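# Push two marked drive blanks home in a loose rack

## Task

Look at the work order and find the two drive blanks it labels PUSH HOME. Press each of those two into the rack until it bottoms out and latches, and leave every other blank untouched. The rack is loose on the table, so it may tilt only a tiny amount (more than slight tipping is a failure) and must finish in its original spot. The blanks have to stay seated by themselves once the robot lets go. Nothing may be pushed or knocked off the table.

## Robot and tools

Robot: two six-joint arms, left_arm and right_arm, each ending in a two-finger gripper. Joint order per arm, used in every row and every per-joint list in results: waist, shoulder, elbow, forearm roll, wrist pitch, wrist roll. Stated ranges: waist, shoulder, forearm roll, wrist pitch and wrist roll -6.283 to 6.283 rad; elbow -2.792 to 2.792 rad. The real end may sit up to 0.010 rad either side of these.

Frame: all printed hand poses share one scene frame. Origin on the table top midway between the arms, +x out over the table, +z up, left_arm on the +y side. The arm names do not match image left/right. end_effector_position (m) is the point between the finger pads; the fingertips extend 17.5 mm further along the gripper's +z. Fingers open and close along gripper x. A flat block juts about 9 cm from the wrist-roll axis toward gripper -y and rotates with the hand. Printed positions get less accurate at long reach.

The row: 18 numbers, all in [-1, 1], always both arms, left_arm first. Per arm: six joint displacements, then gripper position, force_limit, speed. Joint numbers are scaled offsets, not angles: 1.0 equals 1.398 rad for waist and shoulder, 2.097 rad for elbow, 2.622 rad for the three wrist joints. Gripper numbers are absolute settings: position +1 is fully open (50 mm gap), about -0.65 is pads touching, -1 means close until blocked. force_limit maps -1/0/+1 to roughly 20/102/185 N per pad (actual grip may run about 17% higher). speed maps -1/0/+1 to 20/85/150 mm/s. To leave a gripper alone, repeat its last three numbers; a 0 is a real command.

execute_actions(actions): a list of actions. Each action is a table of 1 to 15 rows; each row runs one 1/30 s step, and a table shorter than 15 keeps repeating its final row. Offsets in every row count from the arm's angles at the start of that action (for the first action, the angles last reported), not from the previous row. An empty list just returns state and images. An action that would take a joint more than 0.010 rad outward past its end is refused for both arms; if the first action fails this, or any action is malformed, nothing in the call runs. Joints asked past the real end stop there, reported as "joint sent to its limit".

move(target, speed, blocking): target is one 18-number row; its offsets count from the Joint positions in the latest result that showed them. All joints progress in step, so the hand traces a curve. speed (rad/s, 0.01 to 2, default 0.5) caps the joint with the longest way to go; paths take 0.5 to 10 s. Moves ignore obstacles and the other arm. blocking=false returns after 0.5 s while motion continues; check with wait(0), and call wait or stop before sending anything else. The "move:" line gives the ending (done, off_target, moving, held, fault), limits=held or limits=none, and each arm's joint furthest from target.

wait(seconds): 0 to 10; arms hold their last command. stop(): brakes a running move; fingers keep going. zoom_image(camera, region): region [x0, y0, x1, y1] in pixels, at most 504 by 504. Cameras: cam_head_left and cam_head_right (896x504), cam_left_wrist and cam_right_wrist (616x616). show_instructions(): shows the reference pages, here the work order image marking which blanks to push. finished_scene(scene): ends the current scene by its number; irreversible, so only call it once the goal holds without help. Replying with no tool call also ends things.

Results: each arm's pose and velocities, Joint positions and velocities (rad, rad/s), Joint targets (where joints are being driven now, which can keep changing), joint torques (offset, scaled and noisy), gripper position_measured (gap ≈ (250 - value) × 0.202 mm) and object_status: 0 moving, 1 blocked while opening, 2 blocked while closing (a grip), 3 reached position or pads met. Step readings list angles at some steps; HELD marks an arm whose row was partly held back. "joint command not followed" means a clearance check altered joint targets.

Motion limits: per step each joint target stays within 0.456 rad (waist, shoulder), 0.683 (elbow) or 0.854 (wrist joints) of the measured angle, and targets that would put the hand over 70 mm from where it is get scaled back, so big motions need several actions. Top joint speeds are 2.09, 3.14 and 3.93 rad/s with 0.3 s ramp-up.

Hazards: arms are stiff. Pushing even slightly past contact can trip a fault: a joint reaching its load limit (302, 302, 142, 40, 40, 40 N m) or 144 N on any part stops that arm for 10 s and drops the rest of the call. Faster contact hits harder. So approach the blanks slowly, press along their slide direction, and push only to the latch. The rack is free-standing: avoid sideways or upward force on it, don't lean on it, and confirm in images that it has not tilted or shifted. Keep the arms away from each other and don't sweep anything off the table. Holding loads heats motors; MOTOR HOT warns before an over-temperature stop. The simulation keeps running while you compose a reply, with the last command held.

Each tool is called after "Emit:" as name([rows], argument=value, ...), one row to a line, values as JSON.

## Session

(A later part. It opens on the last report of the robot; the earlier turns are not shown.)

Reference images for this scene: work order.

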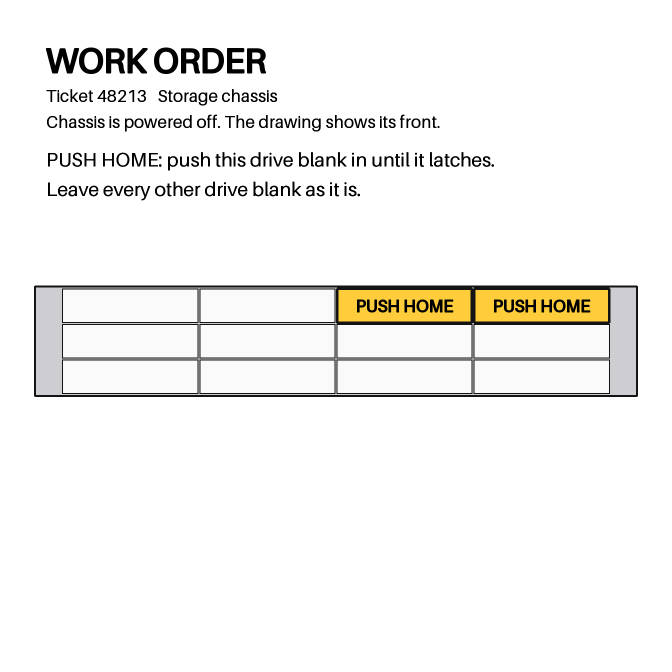

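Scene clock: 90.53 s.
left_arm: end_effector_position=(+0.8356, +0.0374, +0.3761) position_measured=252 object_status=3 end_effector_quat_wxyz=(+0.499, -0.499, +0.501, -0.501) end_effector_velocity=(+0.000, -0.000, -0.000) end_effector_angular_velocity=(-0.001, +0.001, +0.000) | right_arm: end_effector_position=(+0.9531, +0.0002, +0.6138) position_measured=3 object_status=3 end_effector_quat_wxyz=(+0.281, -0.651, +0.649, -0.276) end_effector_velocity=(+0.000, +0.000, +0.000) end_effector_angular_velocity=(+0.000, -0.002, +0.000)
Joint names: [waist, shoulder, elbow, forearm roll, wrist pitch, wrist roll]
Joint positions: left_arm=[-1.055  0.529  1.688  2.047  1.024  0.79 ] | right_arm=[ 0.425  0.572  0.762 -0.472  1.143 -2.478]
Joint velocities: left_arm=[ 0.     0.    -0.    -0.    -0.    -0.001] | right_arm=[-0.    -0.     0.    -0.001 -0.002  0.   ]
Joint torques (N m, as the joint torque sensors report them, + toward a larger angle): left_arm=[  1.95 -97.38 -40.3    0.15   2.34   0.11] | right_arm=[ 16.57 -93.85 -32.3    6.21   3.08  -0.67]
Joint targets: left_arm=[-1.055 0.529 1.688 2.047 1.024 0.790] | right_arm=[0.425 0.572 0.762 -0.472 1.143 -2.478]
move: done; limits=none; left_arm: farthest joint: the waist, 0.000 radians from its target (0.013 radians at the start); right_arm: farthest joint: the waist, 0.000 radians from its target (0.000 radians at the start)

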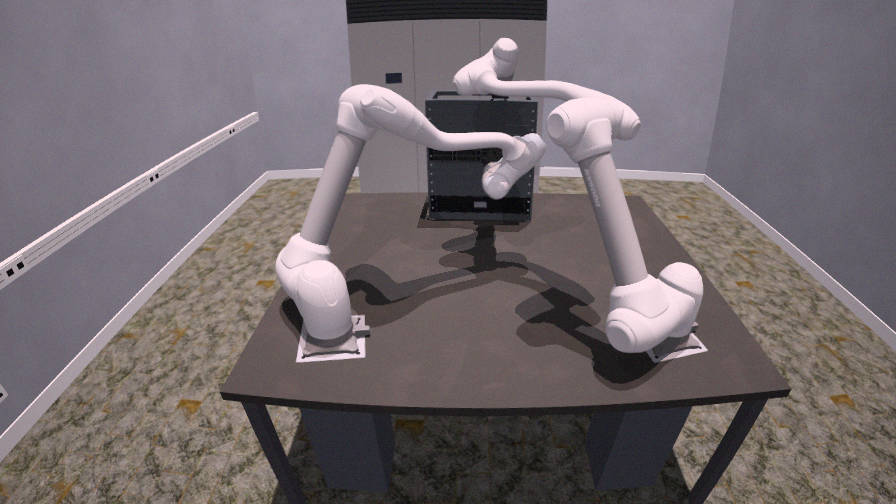

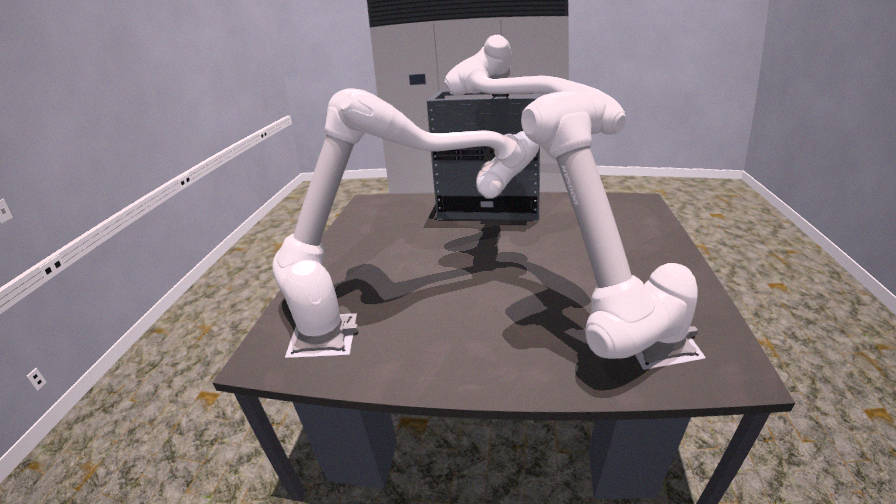

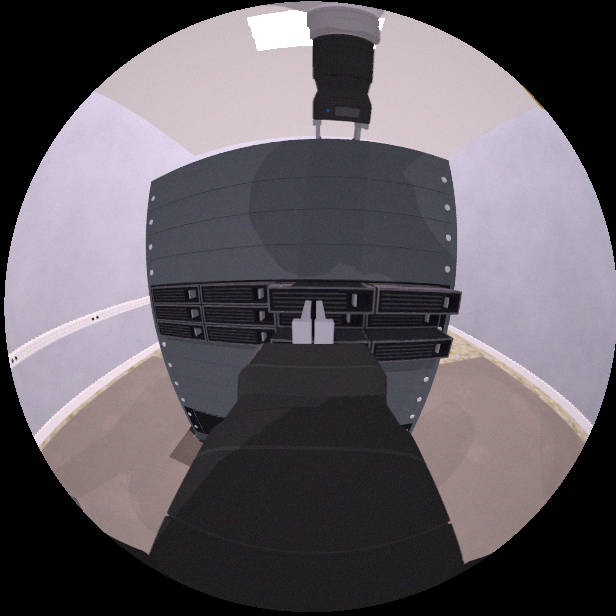

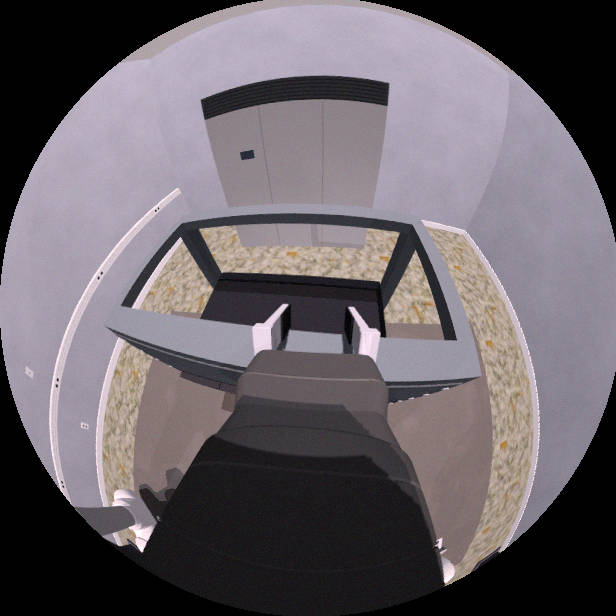

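Emit:
move(target=[0.0115,0.0085,-0.0093,0.0035,-0.0057,0.0006,-1,-0.5,0.5,0,0,0,0,0,0,1,0,0], speed=0.03)

Emit:
zoom_image(camera="cam_left_wrist", region=[140,200,480,400])

Scene clock: 93.20 s.
left_arm: end_effector_position=(+0.8503, +0.0391, +0.3757) position_measured=252 object_status=3 end_effector_quat_wxyz=(+0.499, -0.499, +0.501, -0.501) end_effector_velocity=(-0.000, +0.000, +0.000) end_effector_angular_velocity=(+0.001, -0.001, +0.001) | right_arm: end_effector_position=(+0.9531, +0.0002, +0.6138) position_measured=3 object_status=3 end_effector_quat_wxyz=(+0.281, -0.651, +0.649, -0.276) end_effector_velocity=(-0.000, -0.000, +0.000) end_effector_angular_velocity=(-0.000, -0.000, -0.000)
Joint names: [waist, shoulder, elbow, forearm roll, wrist pitch, wrist roll]
Joint positions: left_arm=[-1.038  0.541  1.668  2.056  1.009  0.791] | right_arm=[ 0.425  0.572  0.762 -0.472  1.143 -2.478]
Joint velocities: left_arm=[-0.     0.     0.     0.     0.001  0.   ] | right_arm=[-0. -0. -0. -0.  0. -0.]
Joint torques (N m, as the joint torque sensors report them, + toward a larger angle): left_arm=[  7.54 -96.49 -41.56  -0.84   2.88  -0.08] | right_arm=[ 15.88 -94.28 -32.16   6.45   3.62  -0.33]
Joint targets: left_arm=[-1.038 0.541 1.668 2.056 1.009 0.791] | right_arm=[0.425 0.572 0.762 -0.472 1.143 -2.478]
move: done; limits=none; left_arm: farthest joint: the waist, 0.000 radians from its target (0.016 radians at the start); right_arm: farthest joint: the waist, 0.000 radians from its target (0.000 radians at the start)

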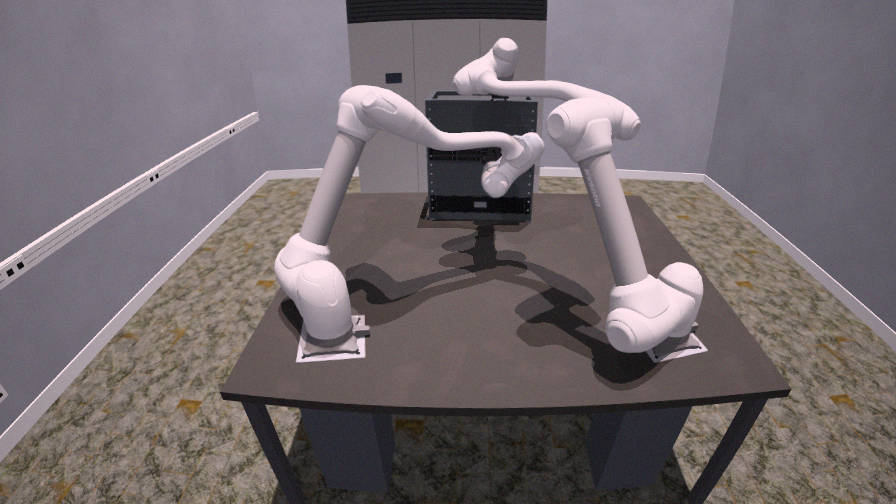

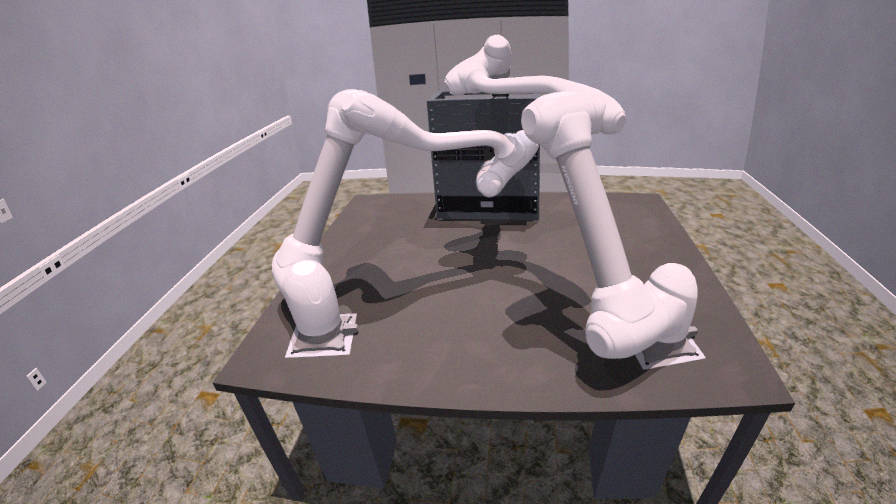

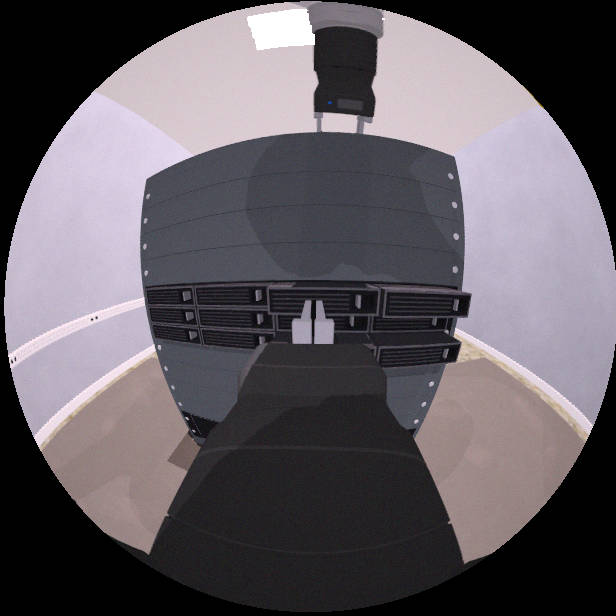

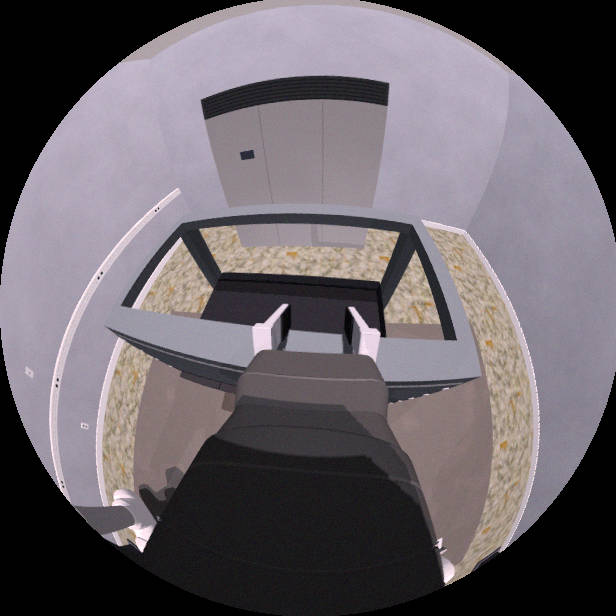

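Region (140, 200, 480, 400) of cam_left_wrist's 616x616 image, scaled by 1.482, with more detail than that image has; it fills the top 296 rows of this view, and the rest is white.

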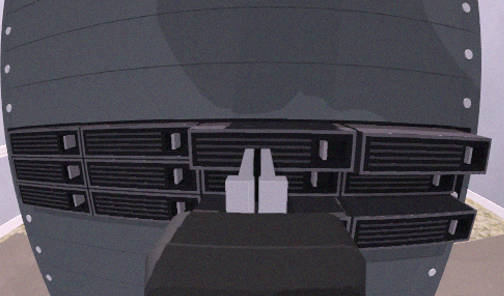

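Emit:
move(target=[0.0077,0.0057,-0.0064,0.0023,-0.0038,0.0004,-1,-0.5,0.5,0,0,0,0,0,0,1,0,0], speed=0.03)

Emit:
zoom_image(camera="cam_left_wrist", region=[140,200,480,400])

Scene clock: 95.63 s.
left_arm: end_effector_position=(+0.8603, +0.0404, +0.3757) position_measured=252 object_status=3 end_effector_quat_wxyz=(+0.499, -0.499, +0.501, -0.501) end_effector_velocity=(+0.000, +0.001, +0.000) end_effector_angular_velocity=(-0.000, -0.001, +0.001) | right_arm: end_effector_position=(+0.9531, +0.0002, +0.6138) position_measured=3 object_status=3 end_effector_quat_wxyz=(+0.281, -0.651, +0.649, -0.276) end_effector_velocity=(-0.000, -0.000, -0.000) end_effector_angular_velocity=(-0.001, +0.001, -0.000)
Joint names: [waist, shoulder, elbow, forearm roll, wrist pitch, wrist roll]
Joint positions: left_arm=[-1.028  0.549  1.655  2.062  0.999  0.792] | right_arm=[ 0.425  0.572  0.762 -0.472  1.143 -2.478]
Joint velocities: left_arm=[ 0.    -0.     0.    -0.     0.001 -0.   ] | right_arm=[-0.     0.    -0.     0.     0.001 -0.   ]
Joint torques (N m, as the joint torque sensors report them, + toward a larger angle): left_arm=[  7.43 -98.68 -40.95  -0.71   2.71  -0.23] | right_arm=[ 17.39 -94.04 -32.88   6.57   3.48  -0.57]
Joint targets: left_arm=[-1.028 0.549 1.655 2.062 0.999 0.792] | right_arm=[0.425 0.572 0.762 -0.472 1.143 -2.478]
move: done; limits=none; left_arm: farthest joint: the waist, 0.000 radians from its target (0.011 radians at the start); right_arm: farthest joint: the waist, 0.000 radians from its target (0.000 radians at the start)

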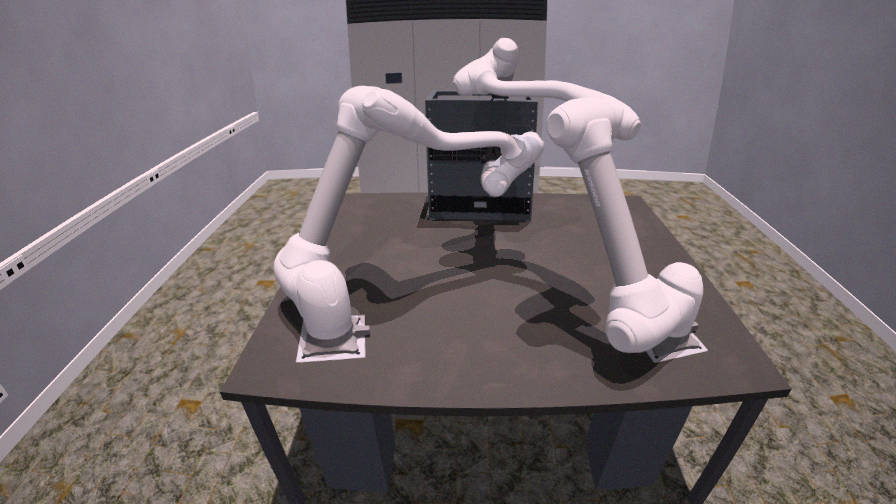

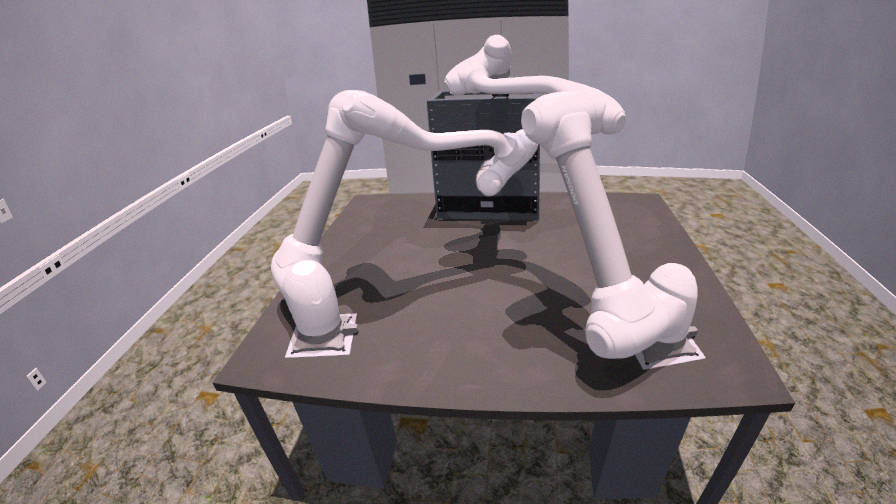

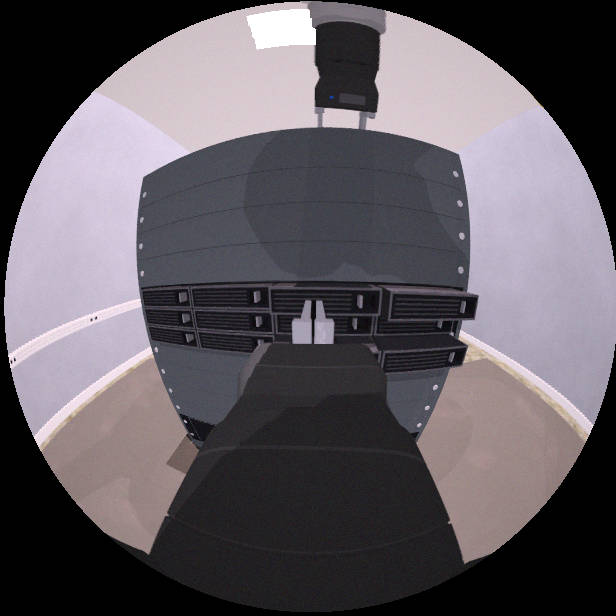

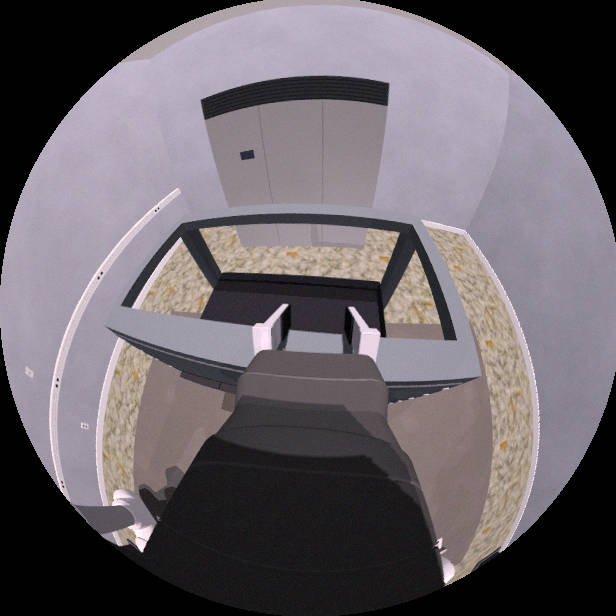

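Region (140, 200, 480, 400) of cam_left_wrist's 616x616 image, scaled by 1.482, with more detail than that image has; it fills the top 296 rows of this view, and the rest is white.

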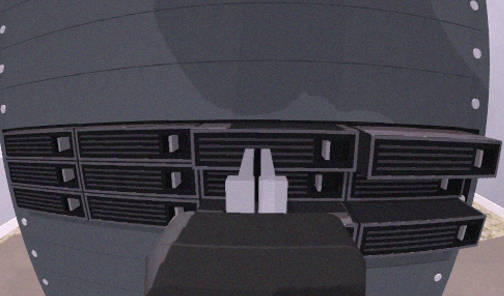

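Emit:
move(target=[0.0023,0.0017,-0.0019,0.0007,-0.0011,0.0001,-1,-0.5,0.5,0,0,0,0,0,0,1,0,0], speed=0.01)

Scene clock: 97.77 s.
left_arm: end_effector_position=(+0.8632, +0.0408, +0.3757) position_measured=252 object_status=3 end_effector_quat_wxyz=(+0.499, -0.499, +0.501, -0.501) end_effector_velocity=(+0.000, +0.001, +0.001) end_effector_angular_velocity=(+0.001, -0.002, +0.002) | right_arm: end_effector_position=(+0.9531, +0.0002, +0.6138) position_measured=3 object_status=3 end_effector_quat_wxyz=(+0.281, -0.651, +0.649, -0.276) end_effector_velocity=(-0.000, -0.000, -0.001) end_effector_angular_velocity=(-0.001, +0.001, -0.001)
Joint names: [waist, shoulder, elbow, forearm roll, wrist pitch, wrist roll]
Joint positions: left_arm=[-1.024  0.551  1.651  2.064  0.996  0.793] | right_arm=[ 0.425  0.572  0.762 -0.472  1.143 -2.478]
Joint velocities: left_arm=[ 0.     0.    -0.     0.     0.002  0.001] | right_arm=[ 0.    -0.     0.001 -0.001  0.001  0.   ]
Joint torques (N m, as the joint torque sensors report them, + toward a larger angle): left_arm=[  7.26 -97.15 -39.84  -0.58   2.8   -0.29] | right_arm=[ 15.84 -93.48 -32.31   6.49   3.4   -0.44]
Joint targets: left_arm=[-1.024 0.551 1.651 2.064 0.996 0.793] | right_arm=[0.425 0.572 0.762 -0.472 1.143 -2.478]
move: done; limits=none; left_arm: farthest joint: the waist, 0.000 radians from its target (0.003 radians at the start); right_arm: farthest joint: the waist, 0.000 radians from its target (0.000 radians at the start)

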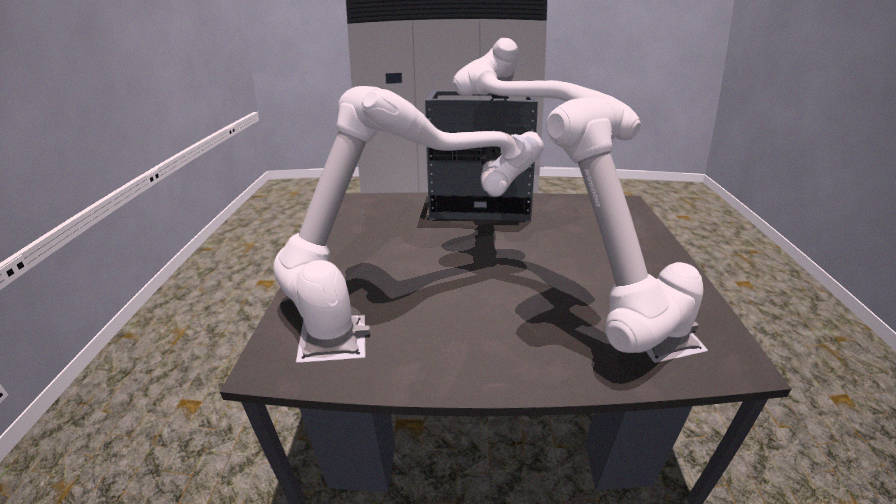

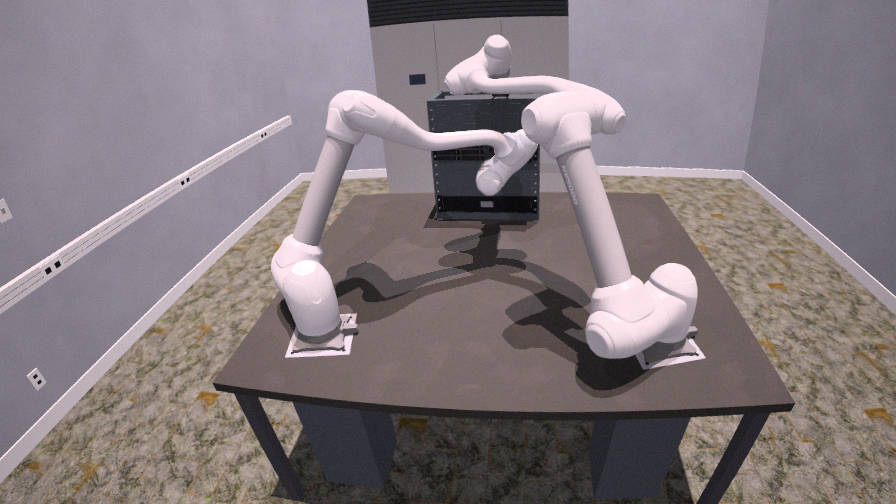

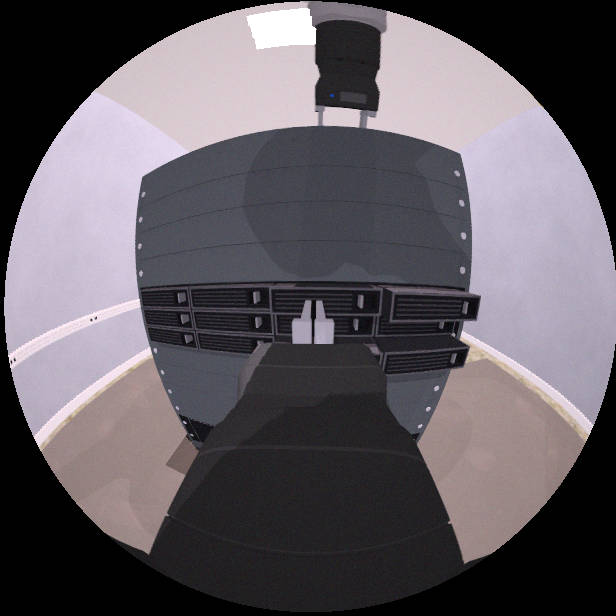

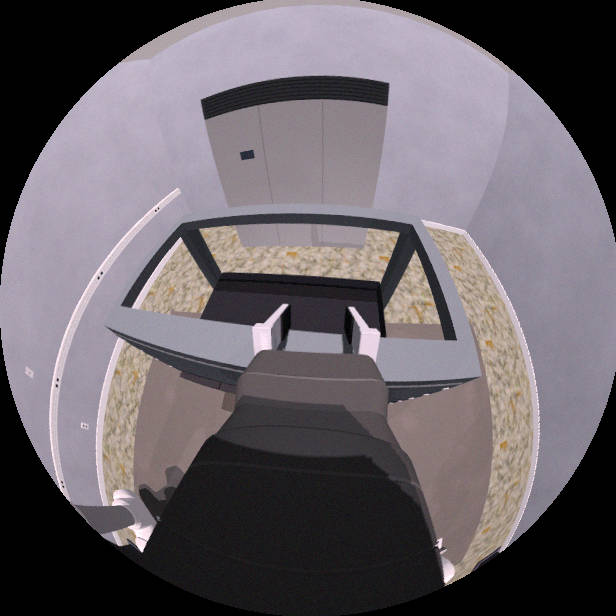

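Emit:
move(target=[0.0015,0.0011,-0.0013,0.0005,-0.0008,0.0001,-1,-0.5,0.5,0,0,0,0,0,0,1,0,0], speed=0.01)

Scene clock: 99.30 s.
left_arm: end_effector_position=(+0.8652, +0.0411, +0.3758) position_measured=252 object_status=3 end_effector_quat_wxyz=(+0.499, -0.498, +0.501, -0.501) end_effector_velocity=(-0.000, -0.000, -0.001) end_effector_angular_velocity=(-0.001, +0.002, -0.001) | right_arm: end_effector_position=(+0.9531, +0.0002, +0.6138) position_measured=3 object_status=3 end_effector_quat_wxyz=(+0.281, -0.651, +0.649, -0.276) end_effector_velocity=(+0.000, +0.000, +0.000) end_effector_angular_velocity=(+0.000, -0.001, +0.000)
Joint names: [waist, shoulder, elbow, forearm roll, wrist pitch, wrist roll]
Joint positions: left_arm=[-1.022  0.553  1.648  2.065  0.994  0.793] | right_arm=[ 0.425  0.572  0.762 -0.472  1.143 -2.478]
Joint velocities: left_arm=[ 0.     0.     0.001 -0.    -0.002 -0.002] | right_arm=[-0. -0. -0. -0. -0.  0.]
Joint torques (N m, as the joint torque sensors report them, + toward a larger angle): left_arm=[  6.57 -98.   -40.96  -0.48   2.84  -0.14] | right_arm=[ 17.53 -93.83 -32.62   6.44   3.2   -0.77]
Joint targets: left_arm=[-1.022 0.553 1.648 2.065 0.994 0.793] | right_arm=[0.425 0.572 0.762 -0.472 1.143 -2.478]
move: done; limits=none; left_arm: farthest joint: the waist, 0.000 radians from its target (0.003 radians at the start); right_arm: farthest joint: the waist, 0.000 radians from its target (0.000 radians at the start)

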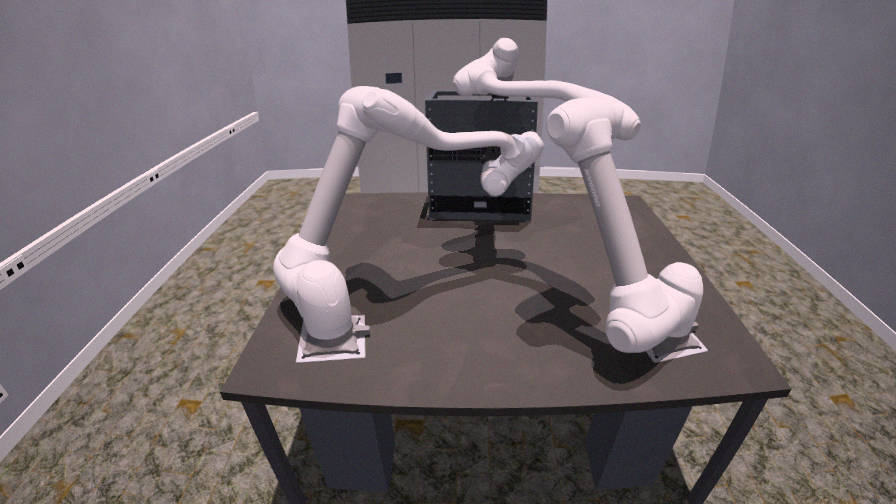

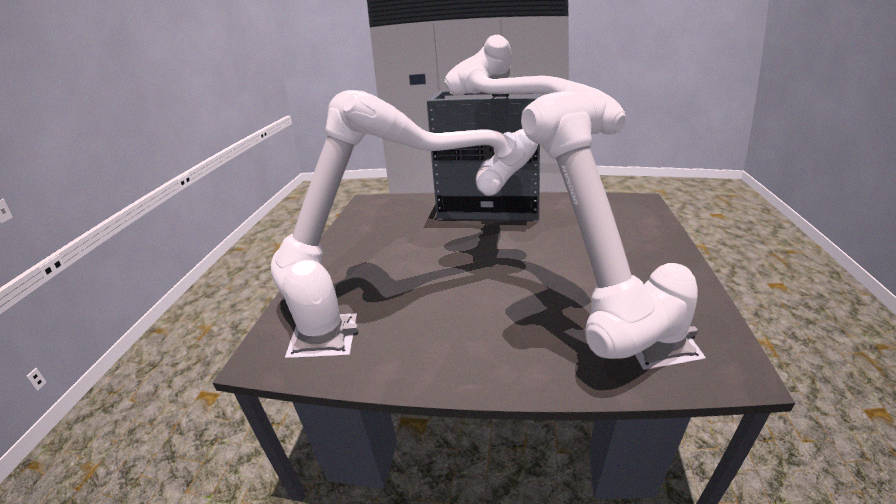

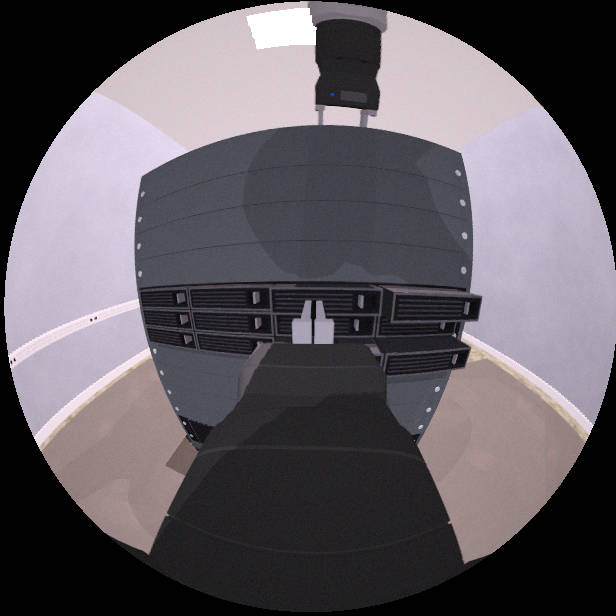

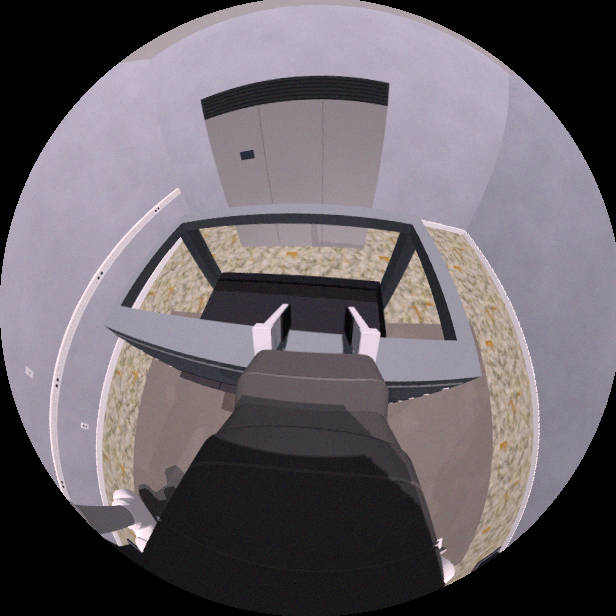

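Emit:
move(target=[0.0015,0.0011,-0.0013,0.0005,-0.0008,0.0001,-1,-0.5,0.5,0,0,0,0,0,0,1,0,0], speed=0.01)

Emit:
zoom_image(camera="cam_left_wrist", region=[140,200,480,400])

Scene clock: 101.30 s.
left_arm: end_effector_position=(+0.8672, +0.0413, +0.3758) position_measured=252 object_status=3 end_effector_quat_wxyz=(+0.499, -0.498, +0.501, -0.501) end_effector_velocity=(-0.000, +0.000, -0.000) end_effector_angular_velocity=(+0.000, -0.000, +0.001) | right_arm: end_effector_position=(+0.9531, +0.0002, +0.6138) position_measured=3 object_status=3 end_effector_quat_wxyz=(+0.281, -0.651, +0.649, -0.276) end_effector_velocity=(+0.000, -0.000, +0.001) end_effector_angular_velocity=(+0.001, -0.001, +0.000)
Joint names: [waist, shoulder, elbow, forearm roll, wrist pitch, wrist roll]
Joint positions: left_arm=[-1.02   0.554  1.646  2.067  0.992  0.793] | right_arm=[ 0.425  0.572  0.762 -0.472  1.143 -2.478]
Joint velocities: left_arm=[-0.     0.     0.001 -0.     0.001 -0.   ] | right_arm=[-0.     0.    -0.001  0.     0.    -0.   ]
Joint torques (N m, as the joint torque sensors report them, + toward a larger angle): left_arm=[  7.17 -99.47 -41.29  -0.79   3.04  -0.08] | right_arm=[ 16.48 -96.09 -32.3    6.62   3.33  -0.68]
Joint targets: left_arm=[-1.020 0.554 1.646 2.067 0.992 0.793] | right_arm=[0.425 0.572 0.762 -0.472 1.143 -2.478]
move: done; limits=none; left_arm: farthest joint: the waist, 0.000 radians from its target (0.002 radians at the start); right_arm: farthest joint: the waist, 0.000 radians from its target (0.000 radians at the start)

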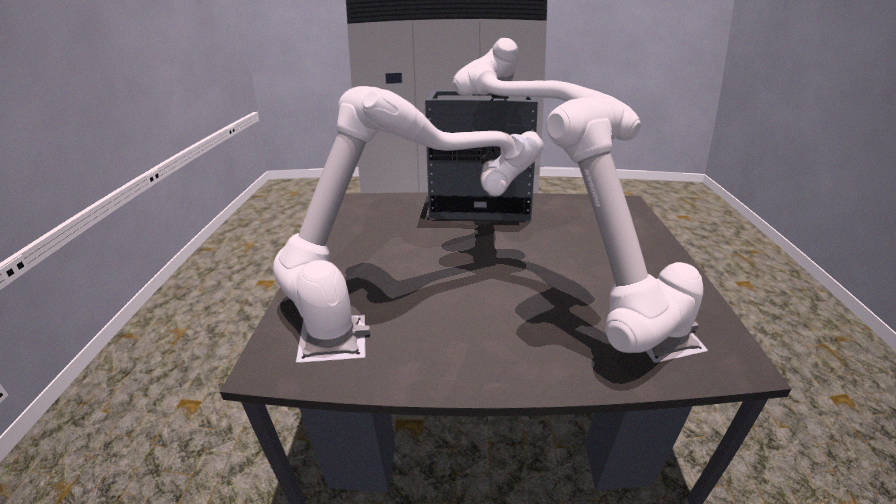

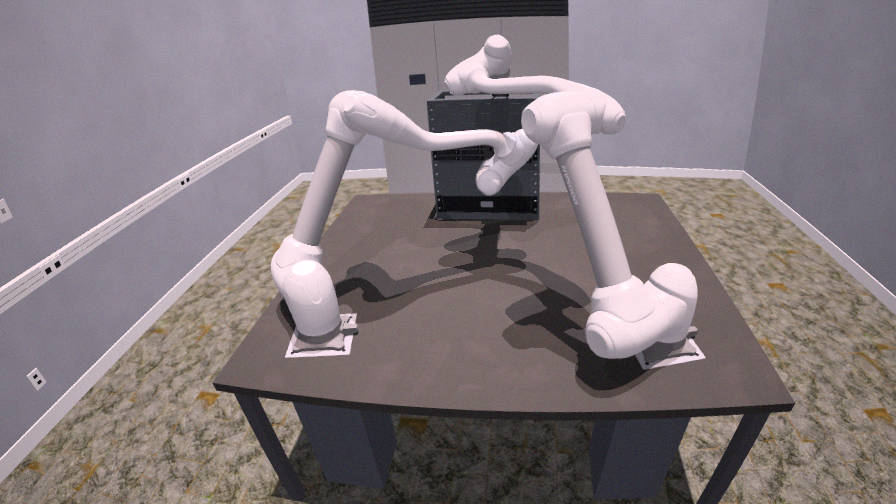

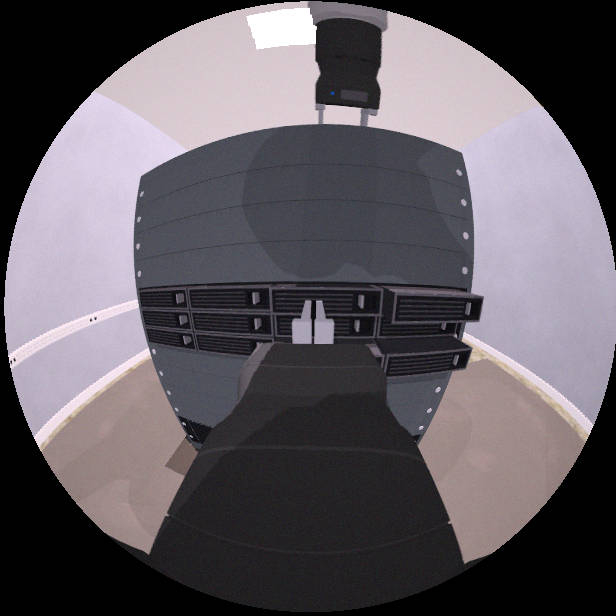

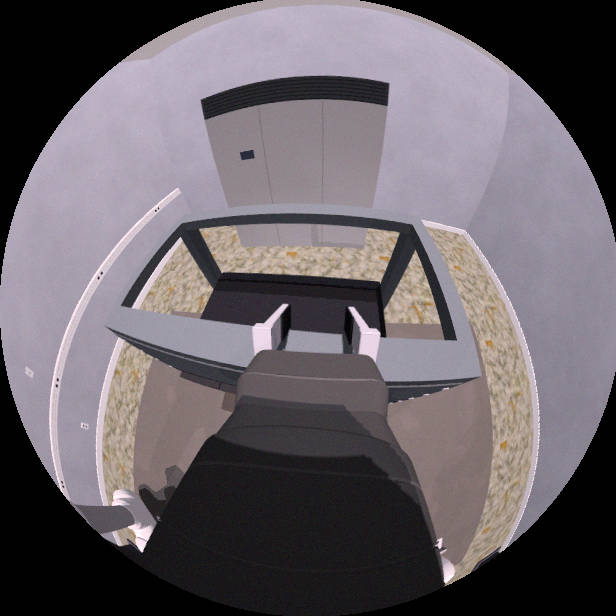

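Region (140, 200, 480, 400) of cam_left_wrist's 616x616 image, scaled by 1.482, with more detail than that image has; it fills the top 296 rows of this view, and the rest is white.

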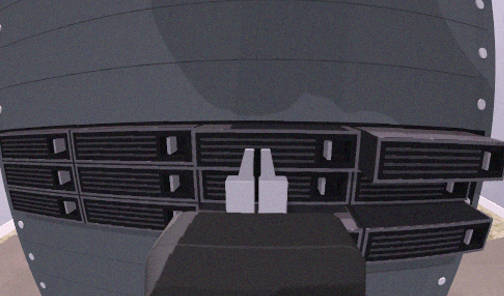

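Emit:
move(target=[0.0015,0.0011,-0.0013,0.0005,-0.0008,0.0001,-1,-0.5,0.5,0,0,0,0,0,0,1,0,0], speed=0.01)

Scene clock: 104.63 s.
left_arm: end_effector_position=(+0.8691, +0.0415, +0.3759) position_measured=252 object_status=3 end_effector_quat_wxyz=(+0.500, -0.498, +0.502, -0.501) end_effector_velocity=(-0.000, -0.001, -0.001) end_effector_angular_velocity=(+0.002, +0.001, -0.001) | right_arm: end_effector_position=(+0.9531, +0.0002, +0.6138) position_measured=3 object_status=3 end_effector_quat_wxyz=(+0.281, -0.651, +0.649, -0.276) end_effector_velocity=(-0.000, +0.000, +0.000) end_effector_angular_velocity=(+0.000, +0.000, +0.000)
Joint names: [waist, shoulder, elbow, forearm roll, wrist pitch, wrist roll]
Joint positions: left_arm=[-1.018  0.556  1.643  2.068  0.99   0.793] | right_arm=[ 0.425  0.572  0.762 -0.472  1.143 -2.478]
Joint velocities: left_arm=[-0.     0.001 -0.     0.    -0.001  0.001] | right_arm=[ 0.     0.    -0.     0.     0.001 -0.   ]
Joint torques (N m, as the joint torque sensors report them, + toward a larger angle): left_arm=[  7.68 -99.03 -41.23  -0.85   2.96  -0.05] | right_arm=[ 16.88 -94.83 -32.55   6.53   3.42  -0.58]
Joint targets: left_arm=[-1.018 0.556 1.643 2.068 0.990 0.793] | right_arm=[0.425 0.572 0.762 -0.472 1.143 -2.478]
move: done; limits=none; left_arm: farthest joint: the waist, 0.000 radians from its target (0.002 radians at the start); right_arm: farthest joint: the waist, 0.000 radians from its target (0.000 radians at the start)

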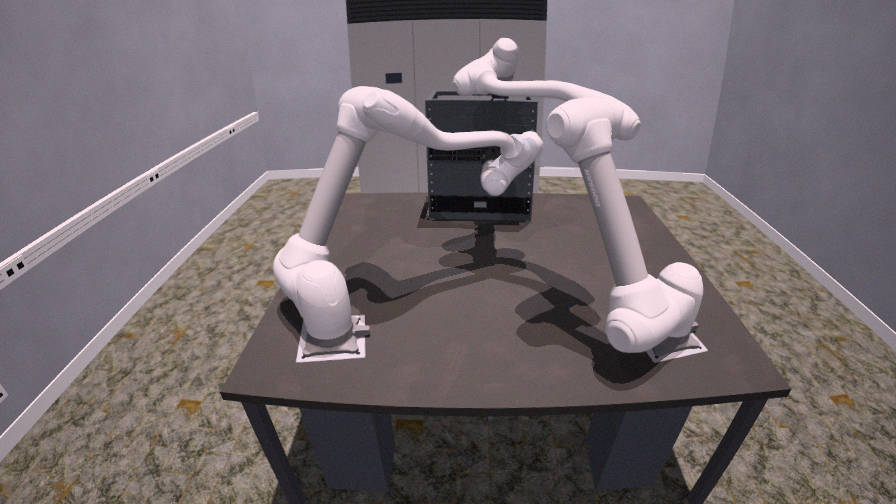

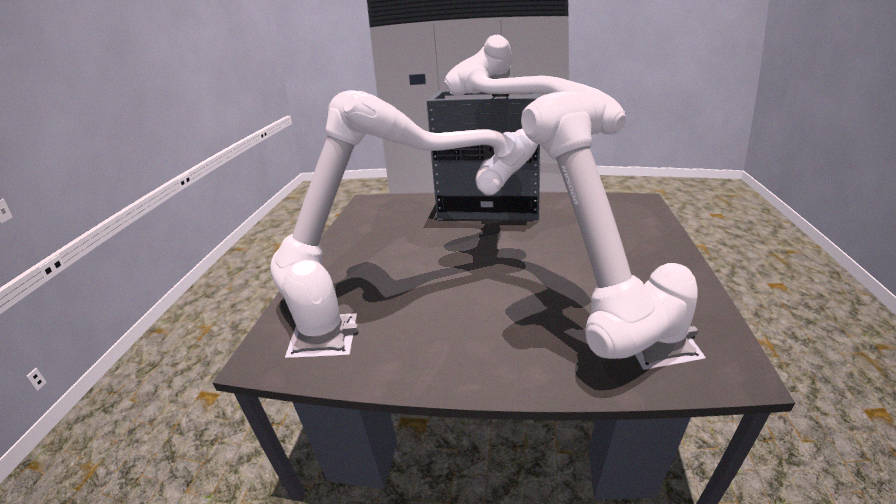

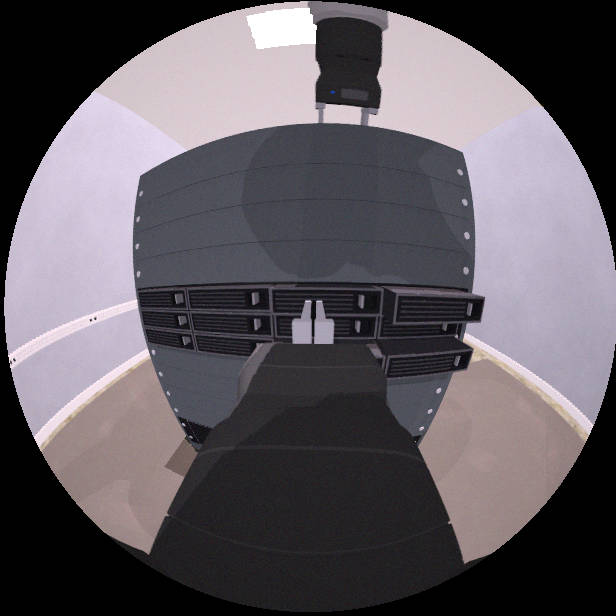

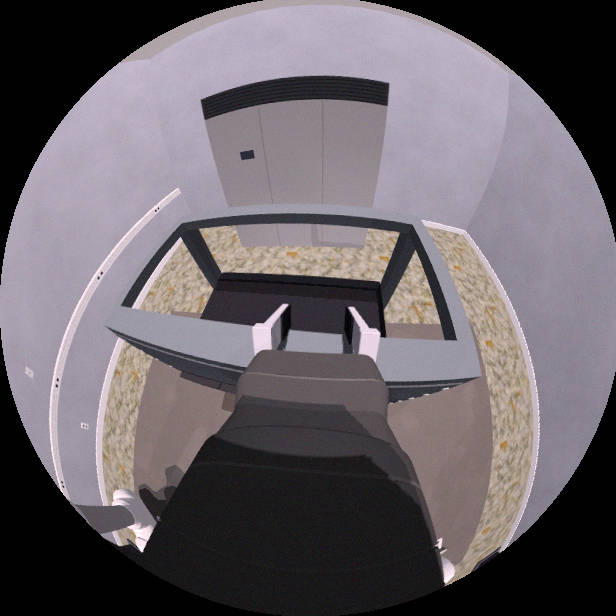

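Emit:
move(target=[0.0015,0.0011,-0.0013,0.0005,-0.0008,0.0001,-1,-0.5,0.5,0,0,0,0,0,0,1,0,0], speed=0.01)

Scene clock: 106.67 s.
left_arm: end_effector_position=(+0.8711, +0.0417, +0.3760) position_measured=252 object_status=3 end_effector_quat_wxyz=(+0.500, -0.498, +0.502, -0.501) end_effector_velocity=(-0.000, -0.000, -0.001) end_effector_angular_velocity=(+0.002, +0.002, -0.001) | right_arm: end_effector_position=(+0.9531, +0.0002, +0.6138) position_measured=3 object_status=3 end_effector_quat_wxyz=(+0.281, -0.651, +0.649, -0.276) end_effector_velocity=(+0.000, +0.000, +0.000) end_effector_angular_velocity=(-0.000, -0.001, +0.001)
Joint names: [waist, shoulder, elbow, forearm roll, wrist pitch, wrist roll]
Joint positions: left_arm=[-1.016  0.557  1.64   2.069  0.988  0.794] | right_arm=[ 0.425  0.572  0.762 -0.472  1.143 -2.478]
Joint velocities: left_arm=[-0.     0.     0.    -0.    -0.002  0.002] | right_arm=[-0.    -0.    -0.    -0.    -0.001 -0.001]
Joint torques (N m, as the joint torque sensors report them, + toward a larger angle): left_arm=[  7.62 -99.63 -42.11  -0.79   3.12   0.11] | right_arm=[ 15.96 -94.17 -32.1    6.55   3.47  -0.79]
Joint targets: left_arm=[-1.016 0.557 1.640 2.069 0.988 0.794] | right_arm=[0.425 0.572 0.762 -0.472 1.143 -2.478]
move: done; limits=none; left_arm: farthest joint: the waist, 0.000 radians from its target (0.002 radians at the start); right_arm: farthest joint: the waist, 0.000 radians from its target (0.000 radians at the start)

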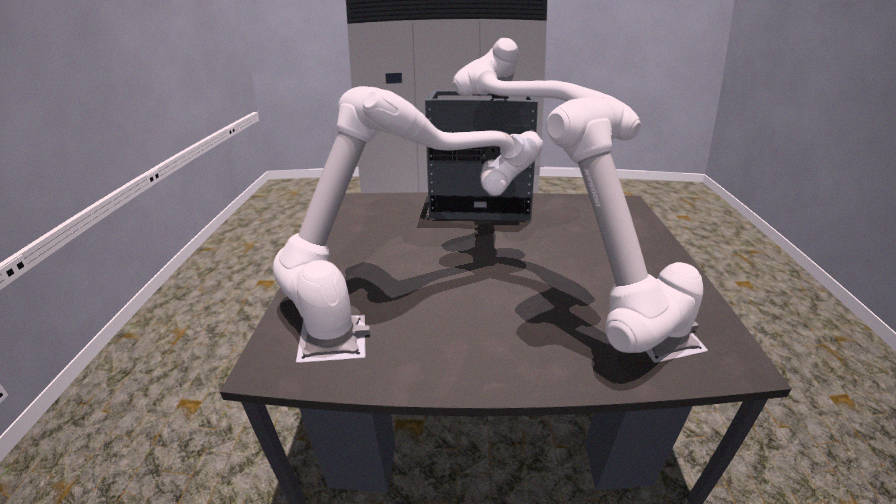

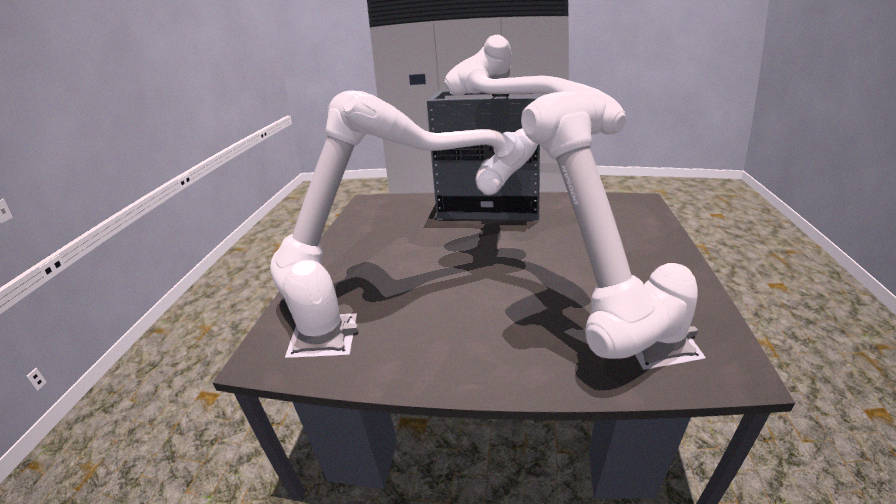

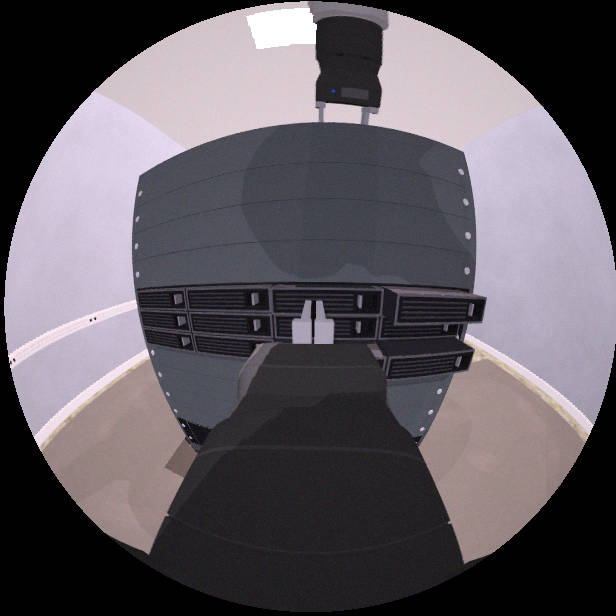

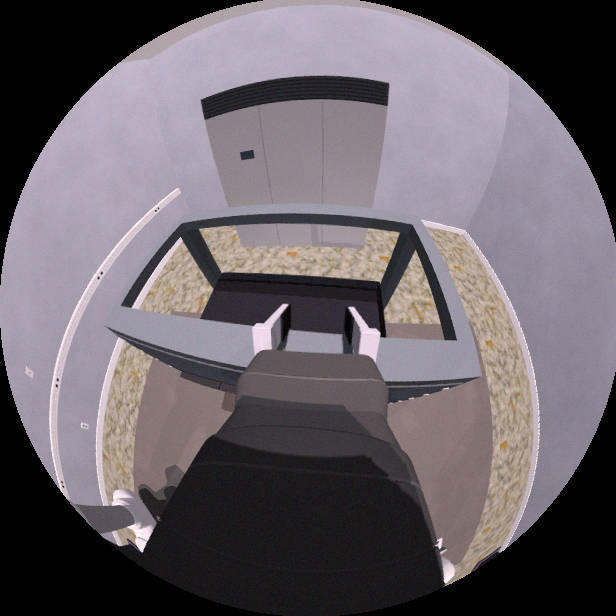

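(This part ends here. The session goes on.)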